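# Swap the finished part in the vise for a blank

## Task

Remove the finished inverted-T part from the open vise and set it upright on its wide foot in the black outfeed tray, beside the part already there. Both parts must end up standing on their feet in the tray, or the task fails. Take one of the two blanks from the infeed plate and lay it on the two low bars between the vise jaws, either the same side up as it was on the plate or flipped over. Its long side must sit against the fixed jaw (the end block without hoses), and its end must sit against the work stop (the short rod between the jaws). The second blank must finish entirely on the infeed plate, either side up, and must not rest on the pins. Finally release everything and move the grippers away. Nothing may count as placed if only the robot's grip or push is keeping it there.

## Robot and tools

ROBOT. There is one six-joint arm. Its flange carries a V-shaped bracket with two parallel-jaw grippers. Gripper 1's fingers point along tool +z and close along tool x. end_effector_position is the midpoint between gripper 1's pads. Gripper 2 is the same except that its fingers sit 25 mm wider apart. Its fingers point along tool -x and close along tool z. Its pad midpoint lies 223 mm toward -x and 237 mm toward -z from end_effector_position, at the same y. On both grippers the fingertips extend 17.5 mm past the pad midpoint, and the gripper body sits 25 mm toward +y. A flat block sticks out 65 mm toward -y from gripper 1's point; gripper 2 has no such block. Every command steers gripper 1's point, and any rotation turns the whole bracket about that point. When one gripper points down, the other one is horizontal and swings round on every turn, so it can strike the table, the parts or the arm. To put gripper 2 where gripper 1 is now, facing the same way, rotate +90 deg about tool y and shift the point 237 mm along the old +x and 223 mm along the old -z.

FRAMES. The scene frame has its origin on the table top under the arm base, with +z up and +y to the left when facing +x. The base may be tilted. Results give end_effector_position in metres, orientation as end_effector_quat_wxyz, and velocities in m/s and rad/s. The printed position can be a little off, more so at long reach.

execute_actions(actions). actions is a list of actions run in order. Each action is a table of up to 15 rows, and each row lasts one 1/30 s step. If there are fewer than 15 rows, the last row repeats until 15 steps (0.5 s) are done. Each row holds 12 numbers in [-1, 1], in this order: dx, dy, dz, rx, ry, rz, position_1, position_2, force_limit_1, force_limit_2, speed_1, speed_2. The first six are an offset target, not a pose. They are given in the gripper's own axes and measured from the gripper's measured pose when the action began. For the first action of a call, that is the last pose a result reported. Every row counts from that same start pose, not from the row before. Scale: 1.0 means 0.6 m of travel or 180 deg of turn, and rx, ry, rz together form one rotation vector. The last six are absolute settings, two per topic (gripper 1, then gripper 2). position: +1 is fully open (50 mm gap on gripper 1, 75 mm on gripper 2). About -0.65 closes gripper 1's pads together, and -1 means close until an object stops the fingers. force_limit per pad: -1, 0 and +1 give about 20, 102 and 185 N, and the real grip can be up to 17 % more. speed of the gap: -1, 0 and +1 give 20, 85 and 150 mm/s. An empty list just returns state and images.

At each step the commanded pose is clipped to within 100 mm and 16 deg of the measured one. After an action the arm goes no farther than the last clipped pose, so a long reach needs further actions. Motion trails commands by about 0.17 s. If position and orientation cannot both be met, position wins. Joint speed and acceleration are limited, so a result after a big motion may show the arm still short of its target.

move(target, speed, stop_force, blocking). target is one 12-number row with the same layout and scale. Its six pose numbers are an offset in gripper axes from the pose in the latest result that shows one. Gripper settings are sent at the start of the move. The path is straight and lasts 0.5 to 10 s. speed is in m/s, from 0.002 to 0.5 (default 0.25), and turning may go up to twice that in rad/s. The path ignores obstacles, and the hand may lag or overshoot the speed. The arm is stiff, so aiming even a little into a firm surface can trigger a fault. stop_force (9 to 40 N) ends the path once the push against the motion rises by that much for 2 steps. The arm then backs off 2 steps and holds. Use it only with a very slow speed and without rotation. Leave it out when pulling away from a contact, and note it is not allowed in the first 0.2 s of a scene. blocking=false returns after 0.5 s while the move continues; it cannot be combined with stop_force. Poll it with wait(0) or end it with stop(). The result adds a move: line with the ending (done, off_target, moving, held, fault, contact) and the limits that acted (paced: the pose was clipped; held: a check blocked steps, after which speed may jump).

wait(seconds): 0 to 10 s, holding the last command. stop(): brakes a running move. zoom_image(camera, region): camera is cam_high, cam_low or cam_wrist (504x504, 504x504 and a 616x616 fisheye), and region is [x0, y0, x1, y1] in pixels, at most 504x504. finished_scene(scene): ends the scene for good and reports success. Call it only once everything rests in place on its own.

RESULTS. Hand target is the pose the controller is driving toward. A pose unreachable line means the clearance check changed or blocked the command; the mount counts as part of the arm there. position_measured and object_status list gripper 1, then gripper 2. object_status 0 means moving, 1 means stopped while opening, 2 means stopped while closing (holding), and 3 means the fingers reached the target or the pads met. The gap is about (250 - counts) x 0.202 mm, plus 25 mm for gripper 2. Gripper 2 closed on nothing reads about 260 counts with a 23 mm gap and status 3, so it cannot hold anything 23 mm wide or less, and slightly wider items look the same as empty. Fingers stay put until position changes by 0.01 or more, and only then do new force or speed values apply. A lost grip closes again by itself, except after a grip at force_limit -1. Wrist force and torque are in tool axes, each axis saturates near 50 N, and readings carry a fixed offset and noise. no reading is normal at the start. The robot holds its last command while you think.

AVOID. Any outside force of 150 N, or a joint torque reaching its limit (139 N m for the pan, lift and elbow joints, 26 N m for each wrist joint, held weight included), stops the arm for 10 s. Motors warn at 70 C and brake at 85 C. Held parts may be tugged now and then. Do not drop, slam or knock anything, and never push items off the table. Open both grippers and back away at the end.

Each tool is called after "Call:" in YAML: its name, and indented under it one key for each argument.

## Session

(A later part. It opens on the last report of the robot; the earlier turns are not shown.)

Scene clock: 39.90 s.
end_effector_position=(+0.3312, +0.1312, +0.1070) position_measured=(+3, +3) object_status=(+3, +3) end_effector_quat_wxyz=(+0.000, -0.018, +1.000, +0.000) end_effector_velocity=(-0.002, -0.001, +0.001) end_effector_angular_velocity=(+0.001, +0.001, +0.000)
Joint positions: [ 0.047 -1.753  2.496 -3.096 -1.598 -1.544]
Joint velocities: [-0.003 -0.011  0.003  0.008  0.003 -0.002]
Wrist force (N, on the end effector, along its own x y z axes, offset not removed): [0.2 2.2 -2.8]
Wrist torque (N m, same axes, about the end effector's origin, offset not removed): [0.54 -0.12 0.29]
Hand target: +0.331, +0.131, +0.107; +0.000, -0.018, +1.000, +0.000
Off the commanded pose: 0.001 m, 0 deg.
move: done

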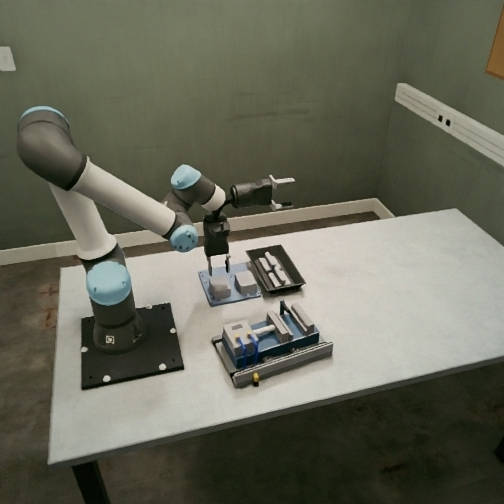

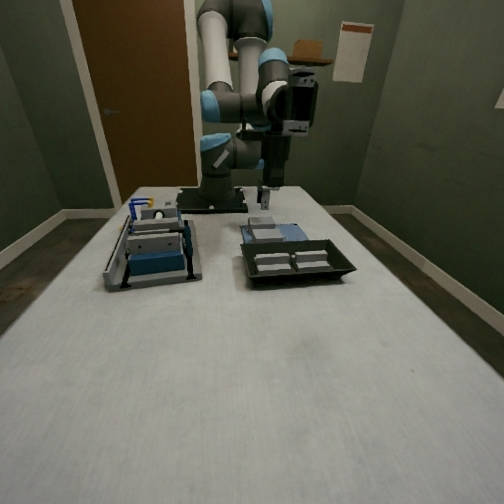

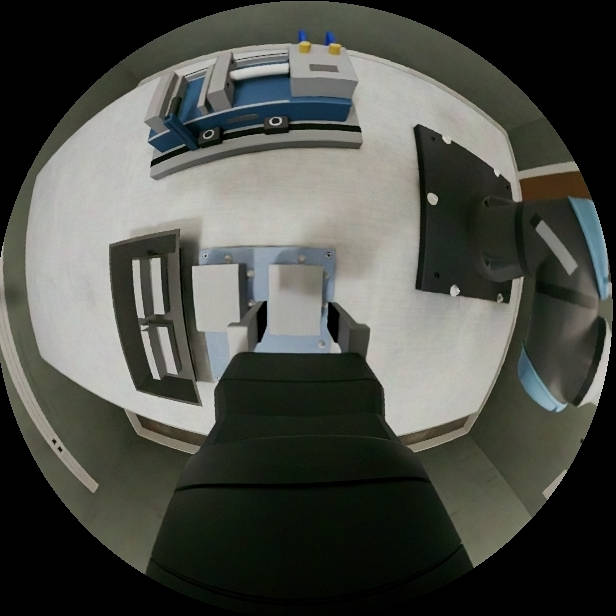

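Call:
move:
  target: [-0.3967,-0.003,-0.41,0.7051,0,-0.7051,1,1,0,0,0,0]
  speed: 0.5

Scene clock: 46.27 s.
end_effector_position=(+0.5688, +0.1382, +0.3529) position_measured=(+3, +3) object_status=(+3, +3) end_effector_quat_wxyz=(-0.013, +0.707, +0.008, +0.707) end_effector_velocity=(+0.001, -0.000, +0.001) end_effector_angular_velocity=(-0.004, +0.005, +0.013)
Joint positions: [-0.136 -1.839  2.524 -3.033 -1.47  -4.805]
Joint velocities: [-0.014 -0.007 -0.004  0.018  0.016 -0.023]
Wrist force (N, on the end effector, along its own x y z axes, offset not removed): [0.2 2.3 -1.1]
Wrist torque (N m, same axes, about the end effector's origin, offset not removed): [0.57 -0.14 0.19]
Hand target: +0.569, +0.138, +0.353; -0.013, +0.707, +0.008, +0.707
Off the commanded pose: 0.000 m, 0 deg.
move: done

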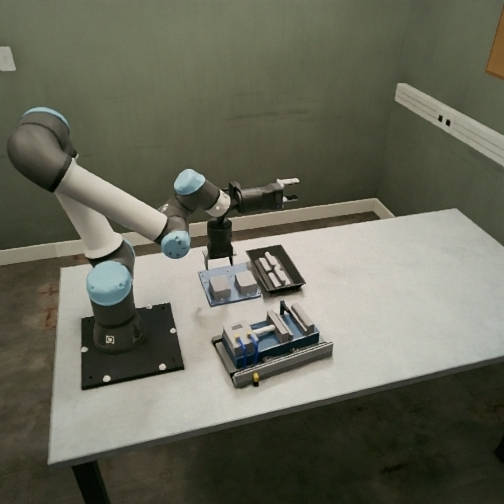

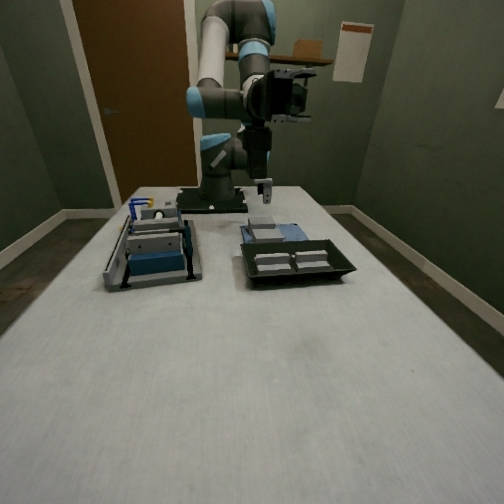

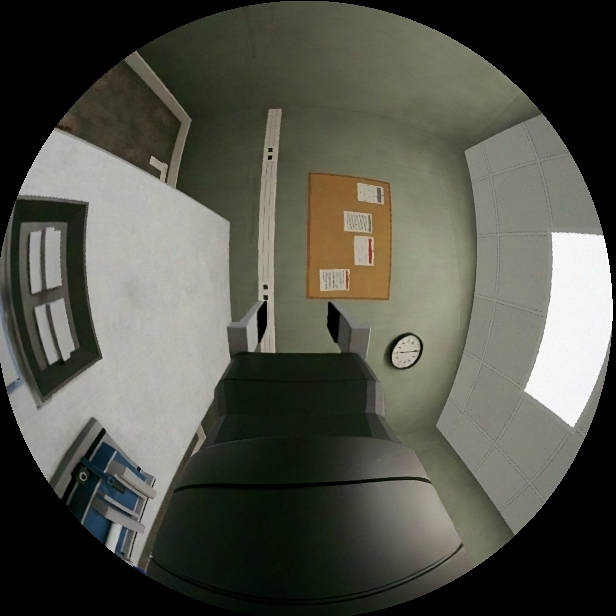

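Call:
move:
  target: [-0.1435,0.002,0,0.0023,0,-0.0023,1,0.9,0,0.2,0,-0.5]
  speed: 0.12

Call:
zoom_image:
  camera: "cam_high"
  region: [190, 245, 265, 315]

Call:
zoom_image:
  camera: "cam_low"
  region: [230, 190, 300, 260]

Scene clock: 50.70 s.
end_effector_position=(+0.5689, +0.1377, +0.2672) position_measured=(+3, +18) object_status=(+3, +3) end_effector_quat_wxyz=(-0.013, +0.707, +0.013, +0.707) end_effector_velocity=(+0.000, +0.000, -0.003) end_effector_angular_velocity=(-0.000, -0.005, +0.001)
Joint positions: [-0.144 -1.547  2.641 -3.44  -1.465 -4.821]
Joint velocities: [ 0.001  0.021  0.003 -0.028 -0.     0.001]
Wrist force (N, on the end effector, along its own x y z axes, offset not removed): [0.4 2.4 -4.3]
Wrist torque (N m, same axes, about the end effector's origin, offset not removed): [0.63 -0.17 0.35]
Hand target: +0.569, +0.138, +0.267; -0.013, +0.707, +0.013, +0.707
Off the commanded pose: 0.000 m, 0 deg.
move: done

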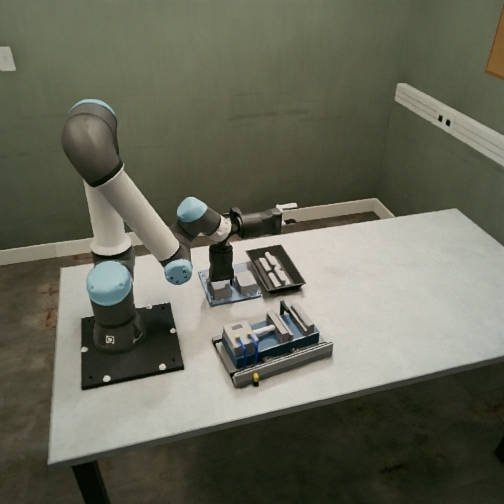

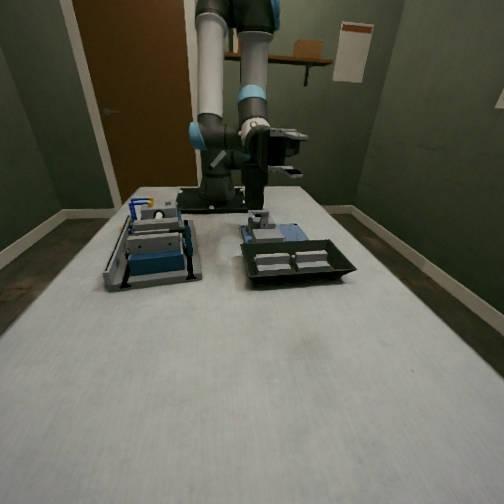

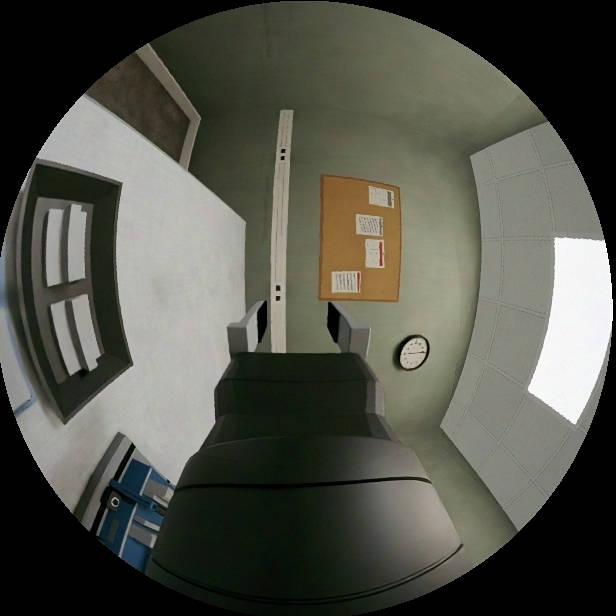

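Region (190, 245, 265, 315) of cam_high's 504x504 image, scaled by 6.720, with more detail than that image has; it fills the top 470 rows of this view, and the rest is white.

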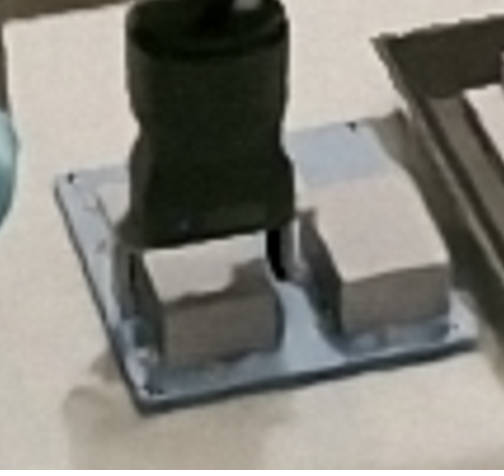

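Region (230, 190, 300, 260) of cam_low's 504x504 image, scaled by 7.200, with more detail than that image has.

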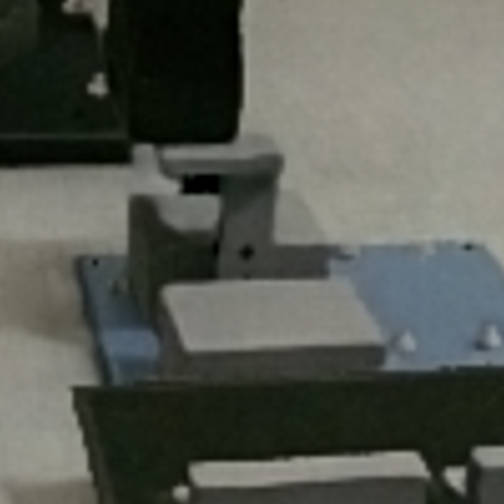

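Call:
execute_actions:
  actions:
    - [[0,0,0,0,0,0,1,-1,0,0.2,0,-0.4]]

Scene clock: 53.37 s.
end_effector_position=(+0.5689, +0.1378, +0.2672) position_measured=(+3, +105) object_status=(+3, +0) end_effector_quat_wxyz=(-0.013, +0.707, +0.013, +0.707) end_effector_velocity=(+0.000, -0.000, +0.000) end_effector_angular_velocity=(-0.001, -0.000, +0.000)
Joint positions: [-0.144 -1.547  2.641 -3.44  -1.465 -4.821]
Joint velocities: [-0.001 -0.    -0.001  0.001 -0.    -0.001]
Wrist force (N, on the end effector, along its own x y z axes, offset not removed): [-4.0 2.2 -3.3]
Wrist torque (N m, same axes, about the end effector's origin, offset not removed): [0.58 0.91 0.27]
Hand target: +0.569, +0.138, +0.267; -0.013, +0.707, +0.013, +0.707
Off the commanded pose: 0.000 m, 0 deg.

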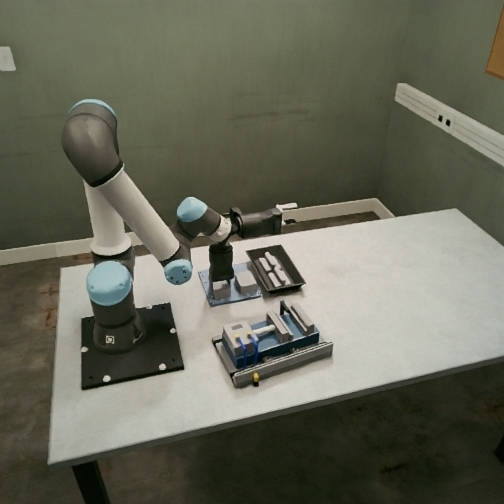

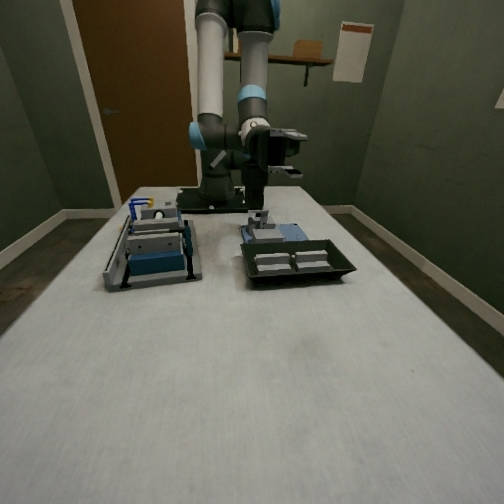

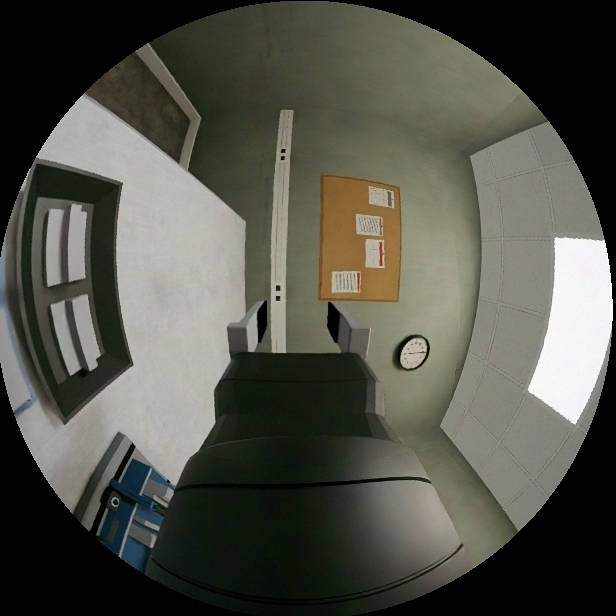

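Call:
move:
  target: [0.2,0,0,0,0,0,1,-1,0,0.2,0,-0.4]
  speed: 0.3

Call:
move:
  target: [0,0.4443,0.2272,0.0322,0,0,1,-1,0,0.2,0,-0.4]
  speed: 0.4

Call:
move:
  target: [-0.047,0,0,0,0,0,1,-1,0,0.2,0,-0.4]
  speed: 0.1

Call:
zoom_image:
  camera: "cam_high"
  region: [255, 280, 335, 360]

Call:
zoom_image:
  camera: "cam_low"
  region: [105, 170, 205, 270]

Scene clock: 60.13 s.
end_effector_position=(+0.5686, +0.1376, +0.3867) position_measured=(+3, +105) object_status=(+3, +2) end_effector_quat_wxyz=(-0.013, +0.706, +0.013, +0.708) end_effector_velocity=(+0.001, -0.001, +0.003) end_effector_angular_velocity=(+0.000, +0.012, +0.001)
Joint positions: [-0.144 -1.918  2.465 -2.896 -1.465 -4.821]
Joint velocities: [-0.002 -0.012 -0.015  0.039  0.001 -0.003]
Wrist force (N, on the end effector, along its own x y z axes, offset not removed): [-3.4 2.4 -2.8]
Wrist torque (N m, same axes, about the end effector's origin, offset not removed): [0.58 0.72 0.29]
Hand target: +0.569, +0.138, +0.387; -0.013, +0.707, +0.013, +0.707
Off the commanded pose: 0.001 m, 0 deg.
move: done

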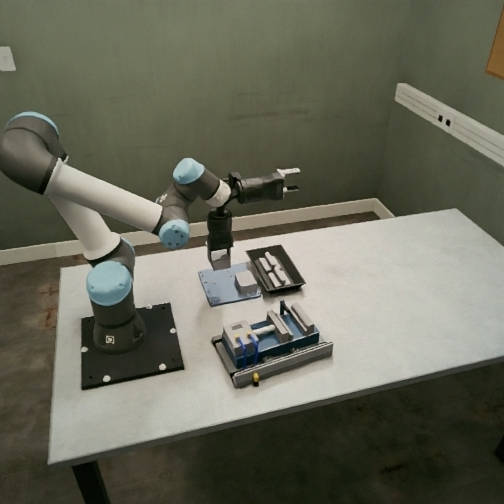

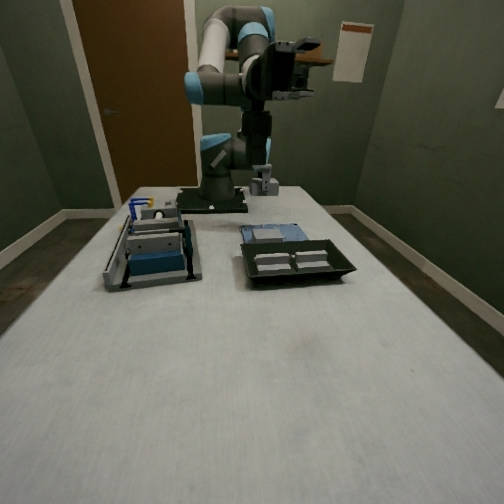

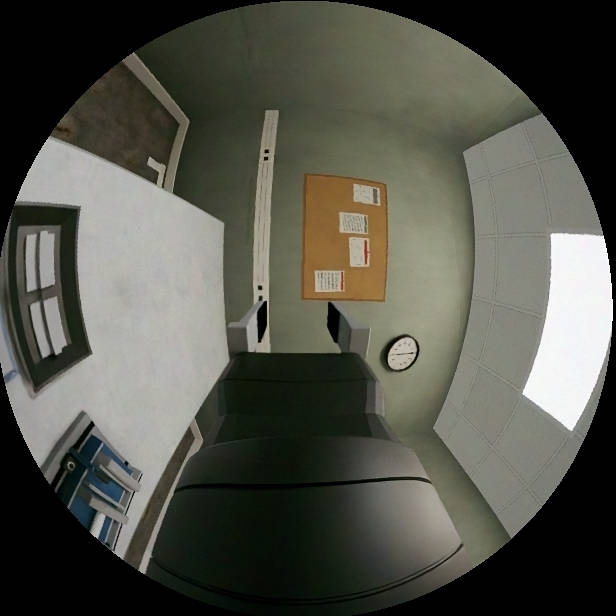

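Scene clock: 61.70 s.
end_effector_position=(+0.7143, -0.1235, +0.3866) position_measured=(+3, +105) object_status=(+3, +2) end_effector_quat_wxyz=(-0.048, +0.705, +0.048, +0.706) end_effector_velocity=(+0.002, -0.001, -0.000) end_effector_angular_velocity=(+0.000, +0.002, +0.002)
Joint positions: [-0.736 -1.491  2.067 -2.731 -1.016 -5.386]
Joint velocities: [ 0.     0.005 -0.007  0.004  0.    -0.003]
Wrist force (N, on the end effector, along its own x y z axes, offset not removed): [-3.3 1.9 -3.4]
Wrist torque (N m, same axes, about the end effector's origin, offset not removed): [0.51 0.67 0.27]
Hand target: +0.715, -0.124, +0.387; -0.048, +0.705, +0.049, +0.706
Off the commanded pose: 0.001 m, 0 deg.
move: done

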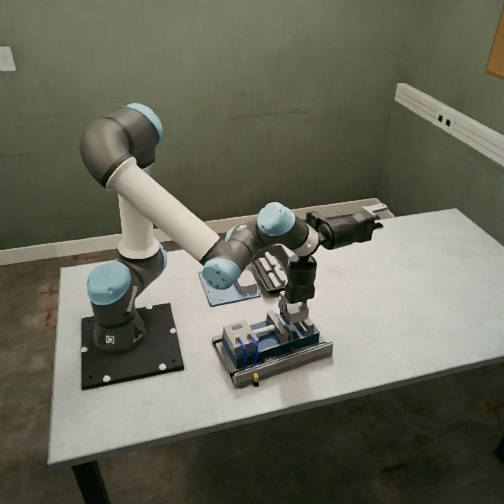

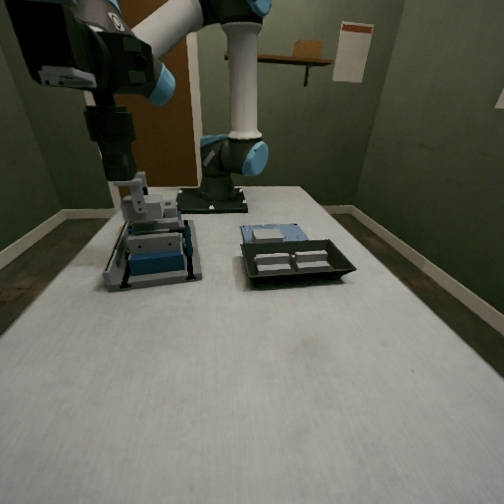

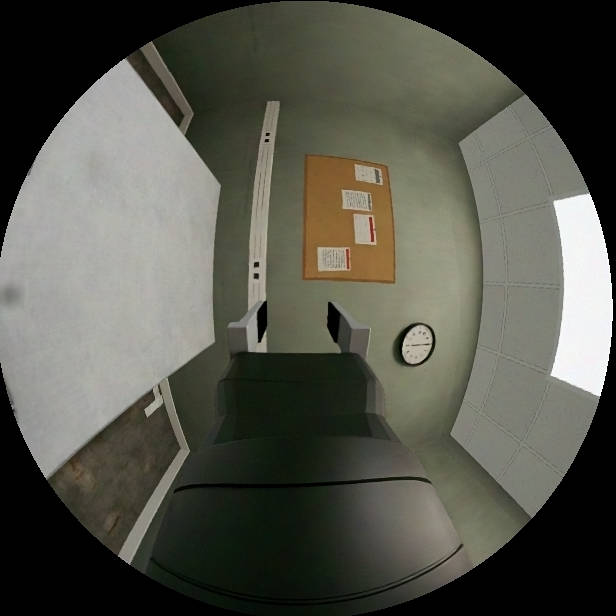

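Scene clock: 62.57 s.
end_effector_position=(+0.7144, -0.1235, +0.3587) position_measured=(+3, +105) object_status=(+3, +2) end_effector_quat_wxyz=(-0.048, +0.705, +0.048, +0.706) end_effector_velocity=(+0.000, -0.000, -0.003) end_effector_angular_velocity=(+0.001, -0.001, -0.001)
Joint positions: [-0.736 -1.447  2.104 -2.812 -1.016 -5.386]
Joint velocities: [ 0.001  0.006  0.004 -0.01   0.     0.002]
Wrist force (N, on the end effector, along its own x y z axes, offset not removed): [-3.8 1.9 -4.0]
Wrist torque (N m, same axes, about the end effector's origin, offset not removed): [0.41 0.74 0.32]
Hand target: +0.714, -0.123, +0.358; -0.048, +0.705, +0.048, +0.706
Off the commanded pose: 0.000 m, 0 deg.
move: done

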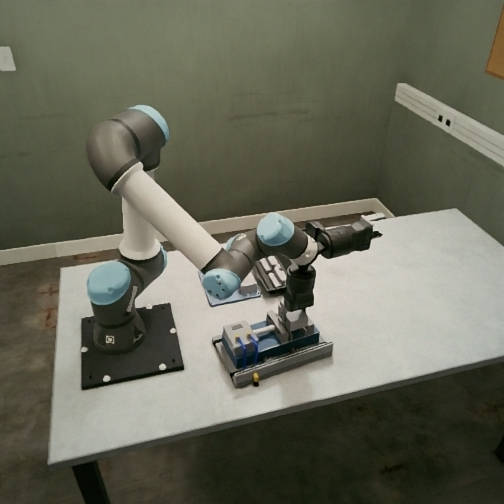

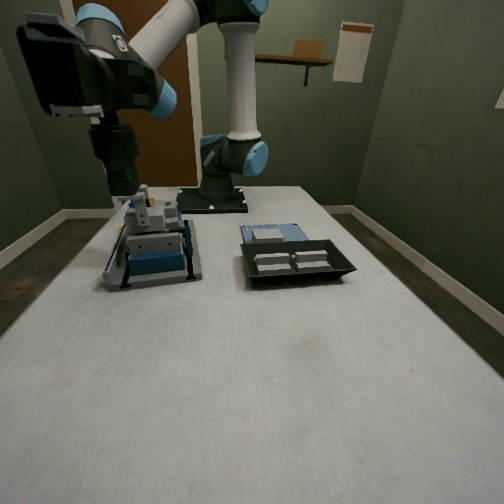

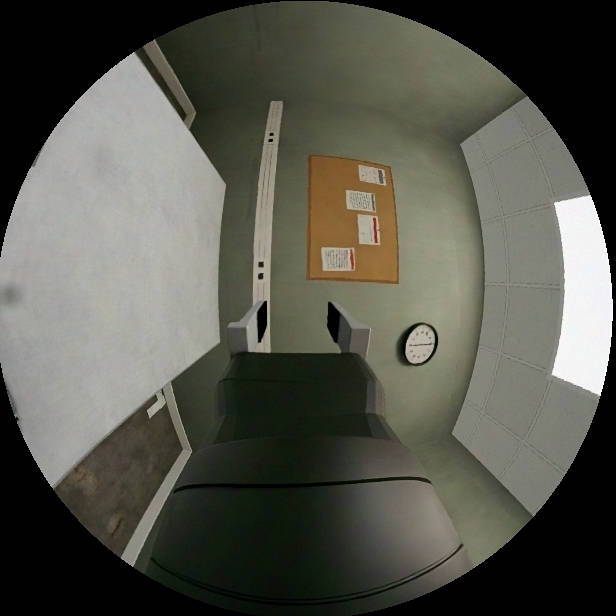

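Region (255, 280, 335, 360) of cam_high's 504x504 image, scaled by 6.300, with more detail than that image has.

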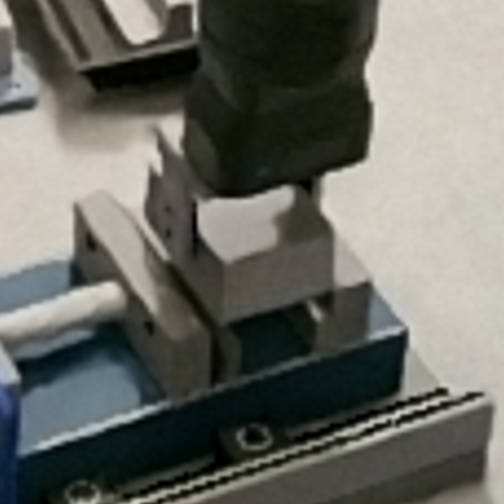

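Region (105, 170, 205, 270) of cam_low's 504x504 image, scaled by 5.040, with more detail than that image has.

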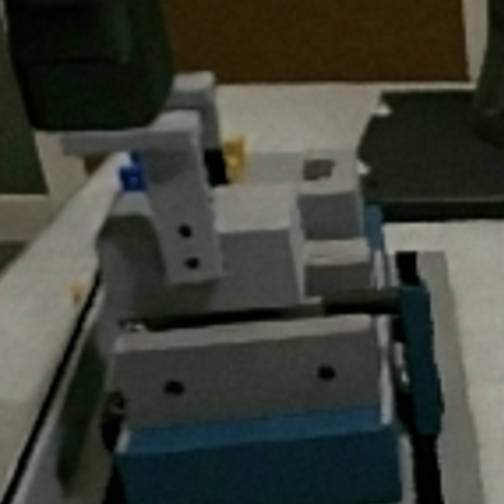

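Call:
move:
  target: [-0.0255,-0.005,-0.001,0,0,0,1,-1,0,0.2,0,-0.4]
  speed: 0.012
  stop_force: 9

Call:
move:
  target: [-0.02,0,0,0,0,0,1,-1,0,0.2,0,-0.4]
  speed: 0.005
  stop_force: 9

Scene clock: 66.40 s.
end_effector_position=(+0.7134, -0.1206, +0.3437) position_measured=(+3, +105) object_status=(+3, +2) end_effector_quat_wxyz=(-0.048, +0.705, +0.048, +0.706) end_effector_velocity=(-0.000, +0.000, -0.002) end_effector_angular_velocity=(-0.000, -0.001, -0.001)
Joint positions: [-0.732 -1.425  2.128 -2.859 -1.018 -5.383]
Joint velocities: [ 0.     0.004  0.004 -0.01  -0.     0.001]
Wrist force (N, on the end effector, along its own x y z axes, offset not removed): [-5.2 1.8 -3.7]
Wrist torque (N m, same axes, about the end effector's origin, offset not removed): [0.39 1.12 0.25]
Hand target: +0.713, -0.121, +0.343; -0.048, +0.705, +0.048, +0.706
Off the commanded pose: 0.000 m, 0 deg.
move: done

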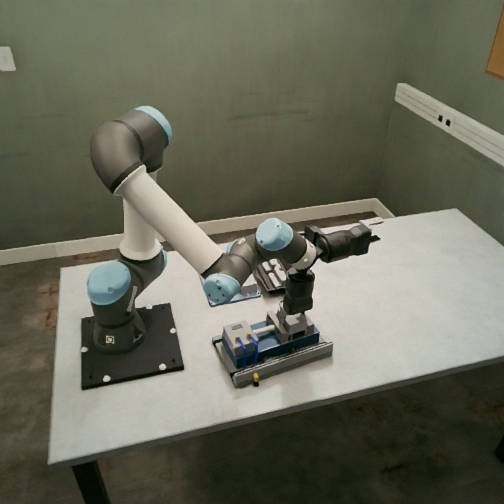

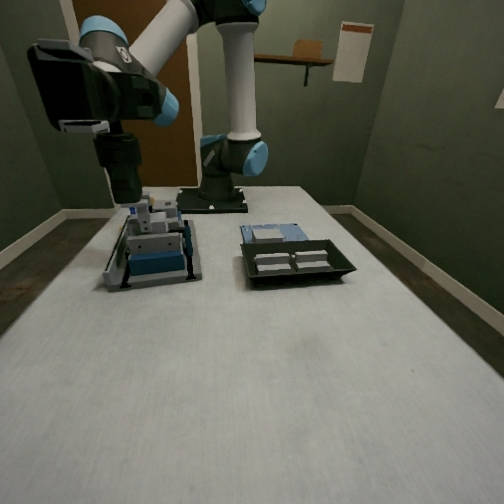

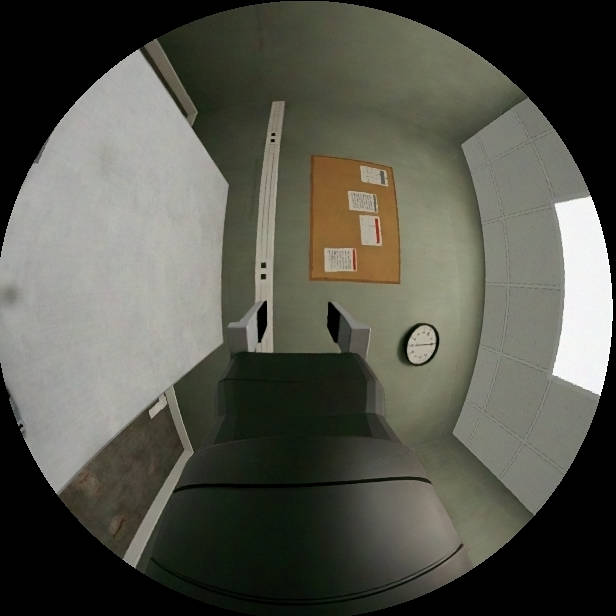

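Scene clock: 67.63 s.
end_effector_position=(+0.7134, -0.1206, +0.3394) position_measured=(+3, +105) object_status=(+3, +2) end_effector_quat_wxyz=(-0.048, +0.705, +0.048, +0.706) end_effector_velocity=(-0.000, -0.000, -0.000) end_effector_angular_velocity=(+0.003, +0.003, -0.000)
Joint positions: [-0.732 -1.418  2.133 -2.872 -1.018 -5.383]
Joint velocities: [-0.001 -0.001 -0.001  0.006  0.    -0.   ]
Wrist force (N, on the end effector, along its own x y z axes, offset not removed): [22.2 1.6 -4.2]
Wrist torque (N m, same axes, about the end effector's origin, offset not removed): [0.34 -6.21 0.39]
Hand target: +0.713, -0.121, +0.340; -0.048, +0.705, +0.048, +0.706
Off the commanded pose: 0.008 m, 0 deg.
move: contact

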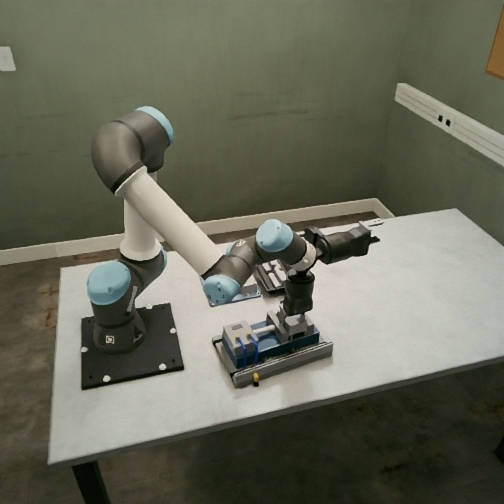

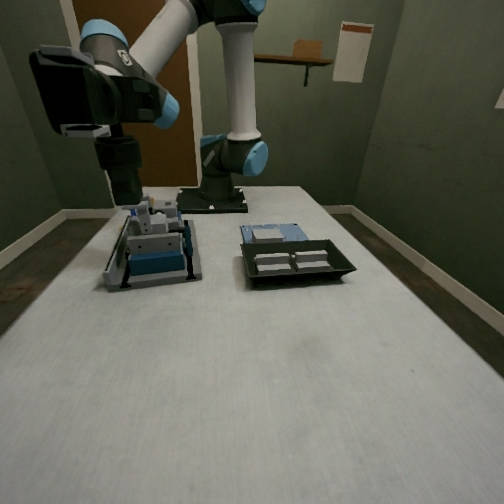

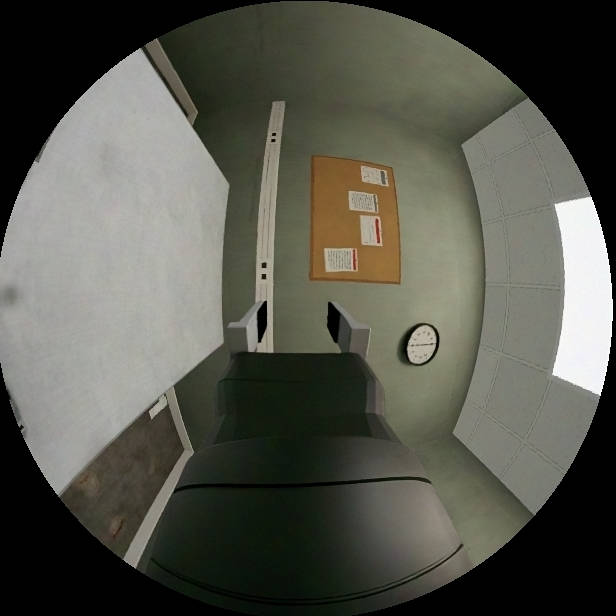

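Call:
execute_actions:
  actions:
    - [[0.0014,0,0.001,0,0,0,1,-1,0,0.2,0,-0.4]]

Call:
move:
  target: [0,0,0.015,0,0,0,1,-1,0,0.2,0,-0.4]
  speed: 0.004
  stop_force: 10

Scene clock: 69.90 s.
end_effector_position=(+0.7140, -0.1205, +0.3402) position_measured=(+3, +105) object_status=(+3, +2) end_effector_quat_wxyz=(-0.048, +0.705, +0.048, +0.706) end_effector_velocity=(+0.000, -0.000, +0.001) end_effector_angular_velocity=(+0.000, -0.001, -0.001)
Joint positions: [-0.731 -1.418  2.131 -2.87  -1.019 -5.382]
Joint velocities: [ 0.     0.    -0.    -0.001  0.     0.002]
Wrist force (N, on the end effector, along its own x y z axes, offset not removed): [-3.9 2.2 -3.5]
Wrist torque (N m, same axes, about the end effector's origin, offset not removed): [0.47 0.83 0.25]
Hand target: +0.714, -0.120, +0.340; -0.048, +0.705, +0.048, +0.706
Off the commanded pose: 0.000 m, 0 deg.

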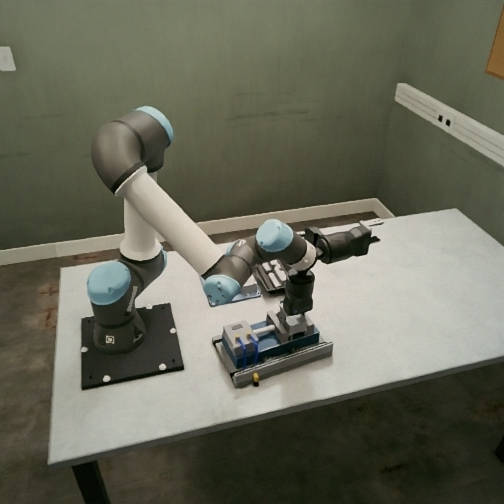

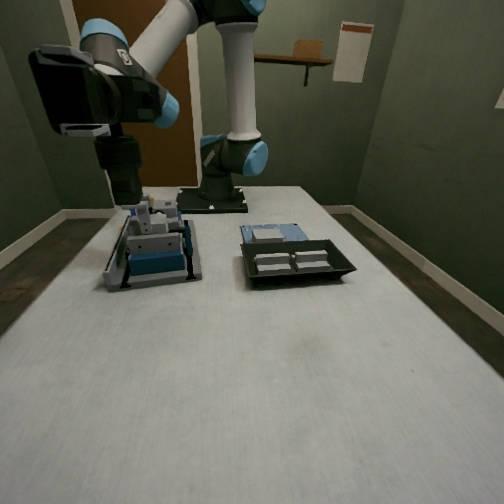

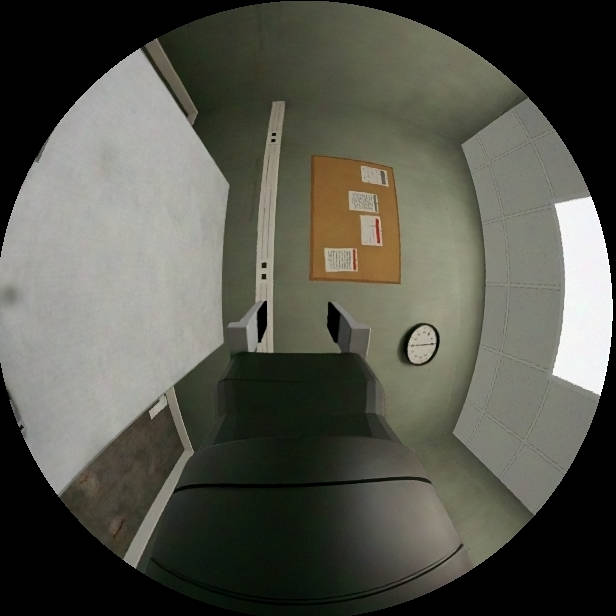

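Scene clock: 71.23 s.
end_effector_position=(+0.7178, -0.1200, +0.3402) position_measured=(+3, +105) object_status=(+3, +2) end_effector_quat_wxyz=(-0.048, +0.705, +0.048, +0.706) end_effector_velocity=(-0.002, +0.001, +0.001) end_effector_angular_velocity=(-0.002, -0.003, +0.003)
Joint positions: [-0.725 -1.41   2.122 -2.872 -1.022 -5.375]
Joint velocities: [-0.002 -0.003  0.003 -0.001  0.003 -0.005]
Wrist force (N, on the end effector, along its own x y z axes, offset not removed): [3.4 5.2 -27.5]
Wrist torque (N m, same axes, about the end effector's origin, offset not removed): [2.10 -6.85 -0.25]
Hand target: +0.718, -0.120, +0.340; -0.048, +0.705, +0.048, +0.706
Off the commanded pose: 0.005 m, 0 deg.
move: contact

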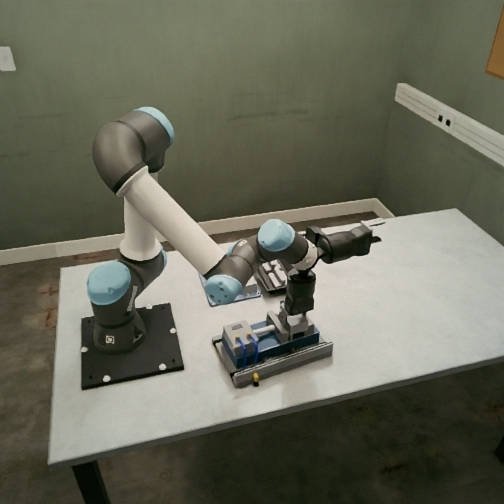

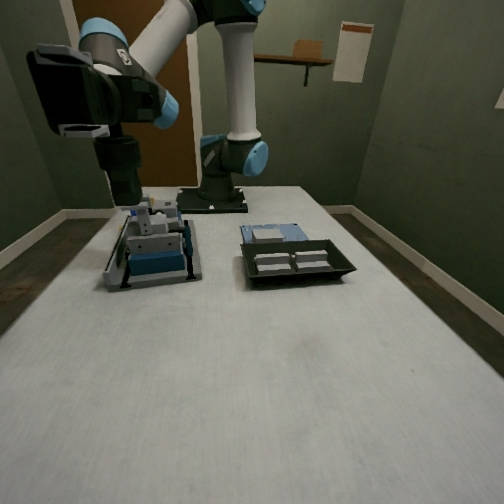

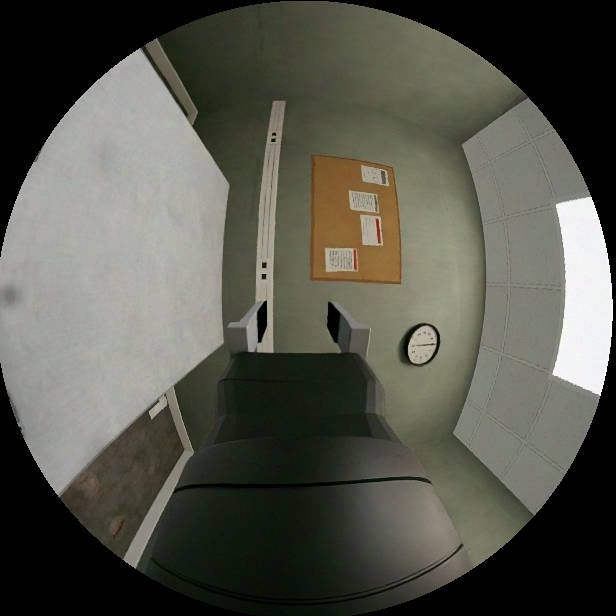

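Call:
execute_actions:
  actions:
    - [[0,-0.0035,-0.001,0.0028,0,0,1,-1,0,0.2,0,-0.4]]

Call:
move:
  target: [0,0,0.01,0,0,0,1,-1,0,0.2,0,-0.4]
  speed: 0.003
  stop_force: 10

Scene clock: 73.97 s.
end_effector_position=(+0.7169, -0.1180, +0.3401) position_measured=(+3, +105) object_status=(+3, +2) end_effector_quat_wxyz=(-0.051, +0.705, +0.051, +0.706) end_effector_velocity=(+0.000, +0.001, +0.000) end_effector_angular_velocity=(+0.000, +0.000, +0.002)
Joint positions: [-0.726 -1.411  2.122 -2.866 -1.017 -5.385]
Joint velocities: [ 0.001 -0.    -0.001  0.002  0.001 -0.002]
Wrist force (N, on the end effector, along its own x y z axes, offset not removed): [-4.2 2.7 -2.3]
Wrist torque (N m, same axes, about the end effector's origin, offset not removed): [0.60 0.94 0.24]
Hand target: +0.717, -0.118, +0.340; -0.051, +0.705, +0.052, +0.706
Off the commanded pose: 0.000 m, 0 deg.

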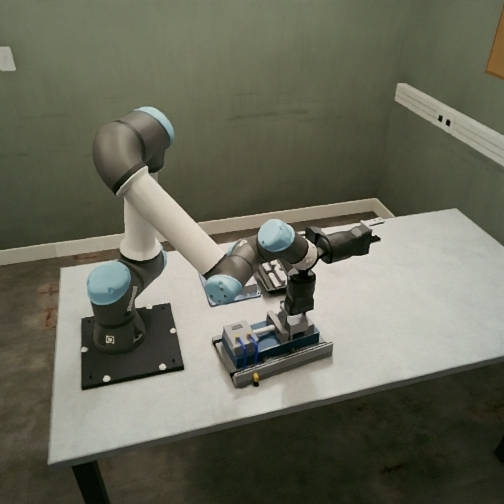

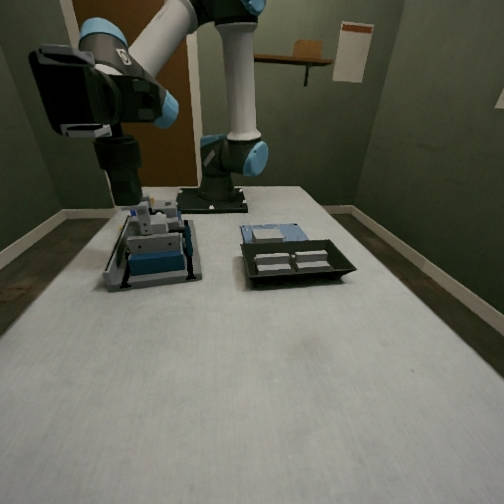

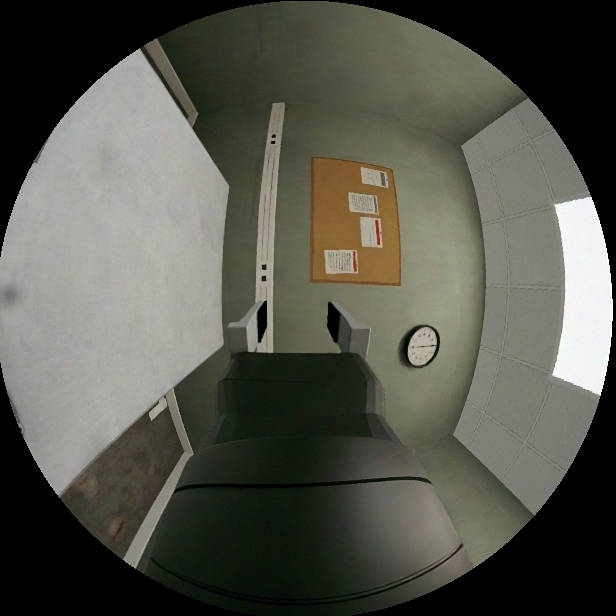

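Scene clock: 74.50 s.
end_effector_position=(+0.7175, -0.1180, +0.3401) position_measured=(+3, +105) object_status=(+3, +2) end_effector_quat_wxyz=(-0.051, +0.705, +0.051, +0.706) end_effector_velocity=(-0.001, +0.001, +0.000) end_effector_angular_velocity=(+0.002, -0.001, +0.003)
Joint positions: [-0.725 -1.41   2.121 -2.866 -1.017 -5.384]
Joint velocities: [-0.002 -0.002  0.002  0.003  0.004 -0.003]
Wrist force (N, on the end effector, along its own x y z axes, offset not removed): [-0.4 1.8 -20.1]
Wrist torque (N m, same axes, about the end effector's origin, offset not removed): [-0.18 -4.38 0.39]
Hand target: +0.717, -0.118, +0.340; -0.051, +0.705, +0.051, +0.706
Off the commanded pose: 0.005 m, 0 deg.
move: contact

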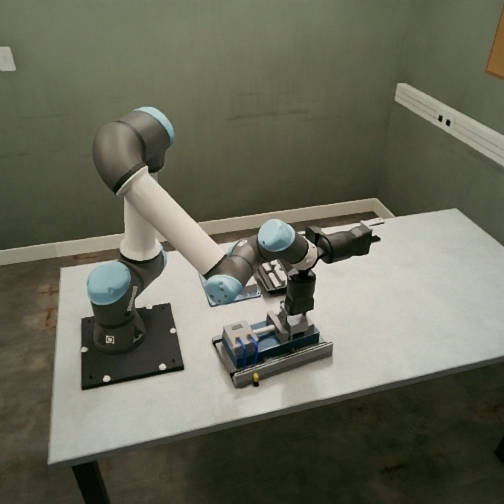

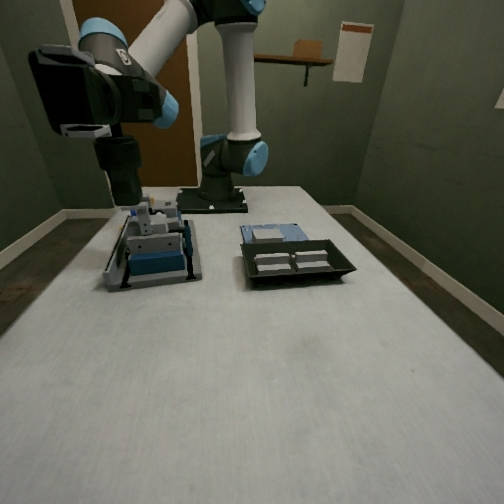

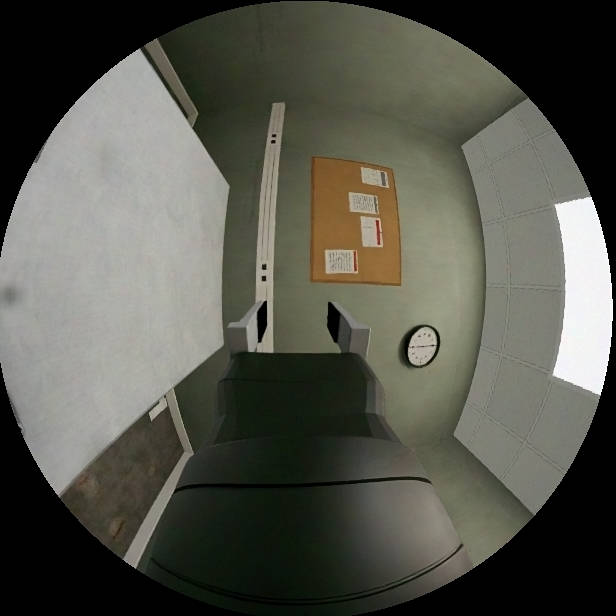

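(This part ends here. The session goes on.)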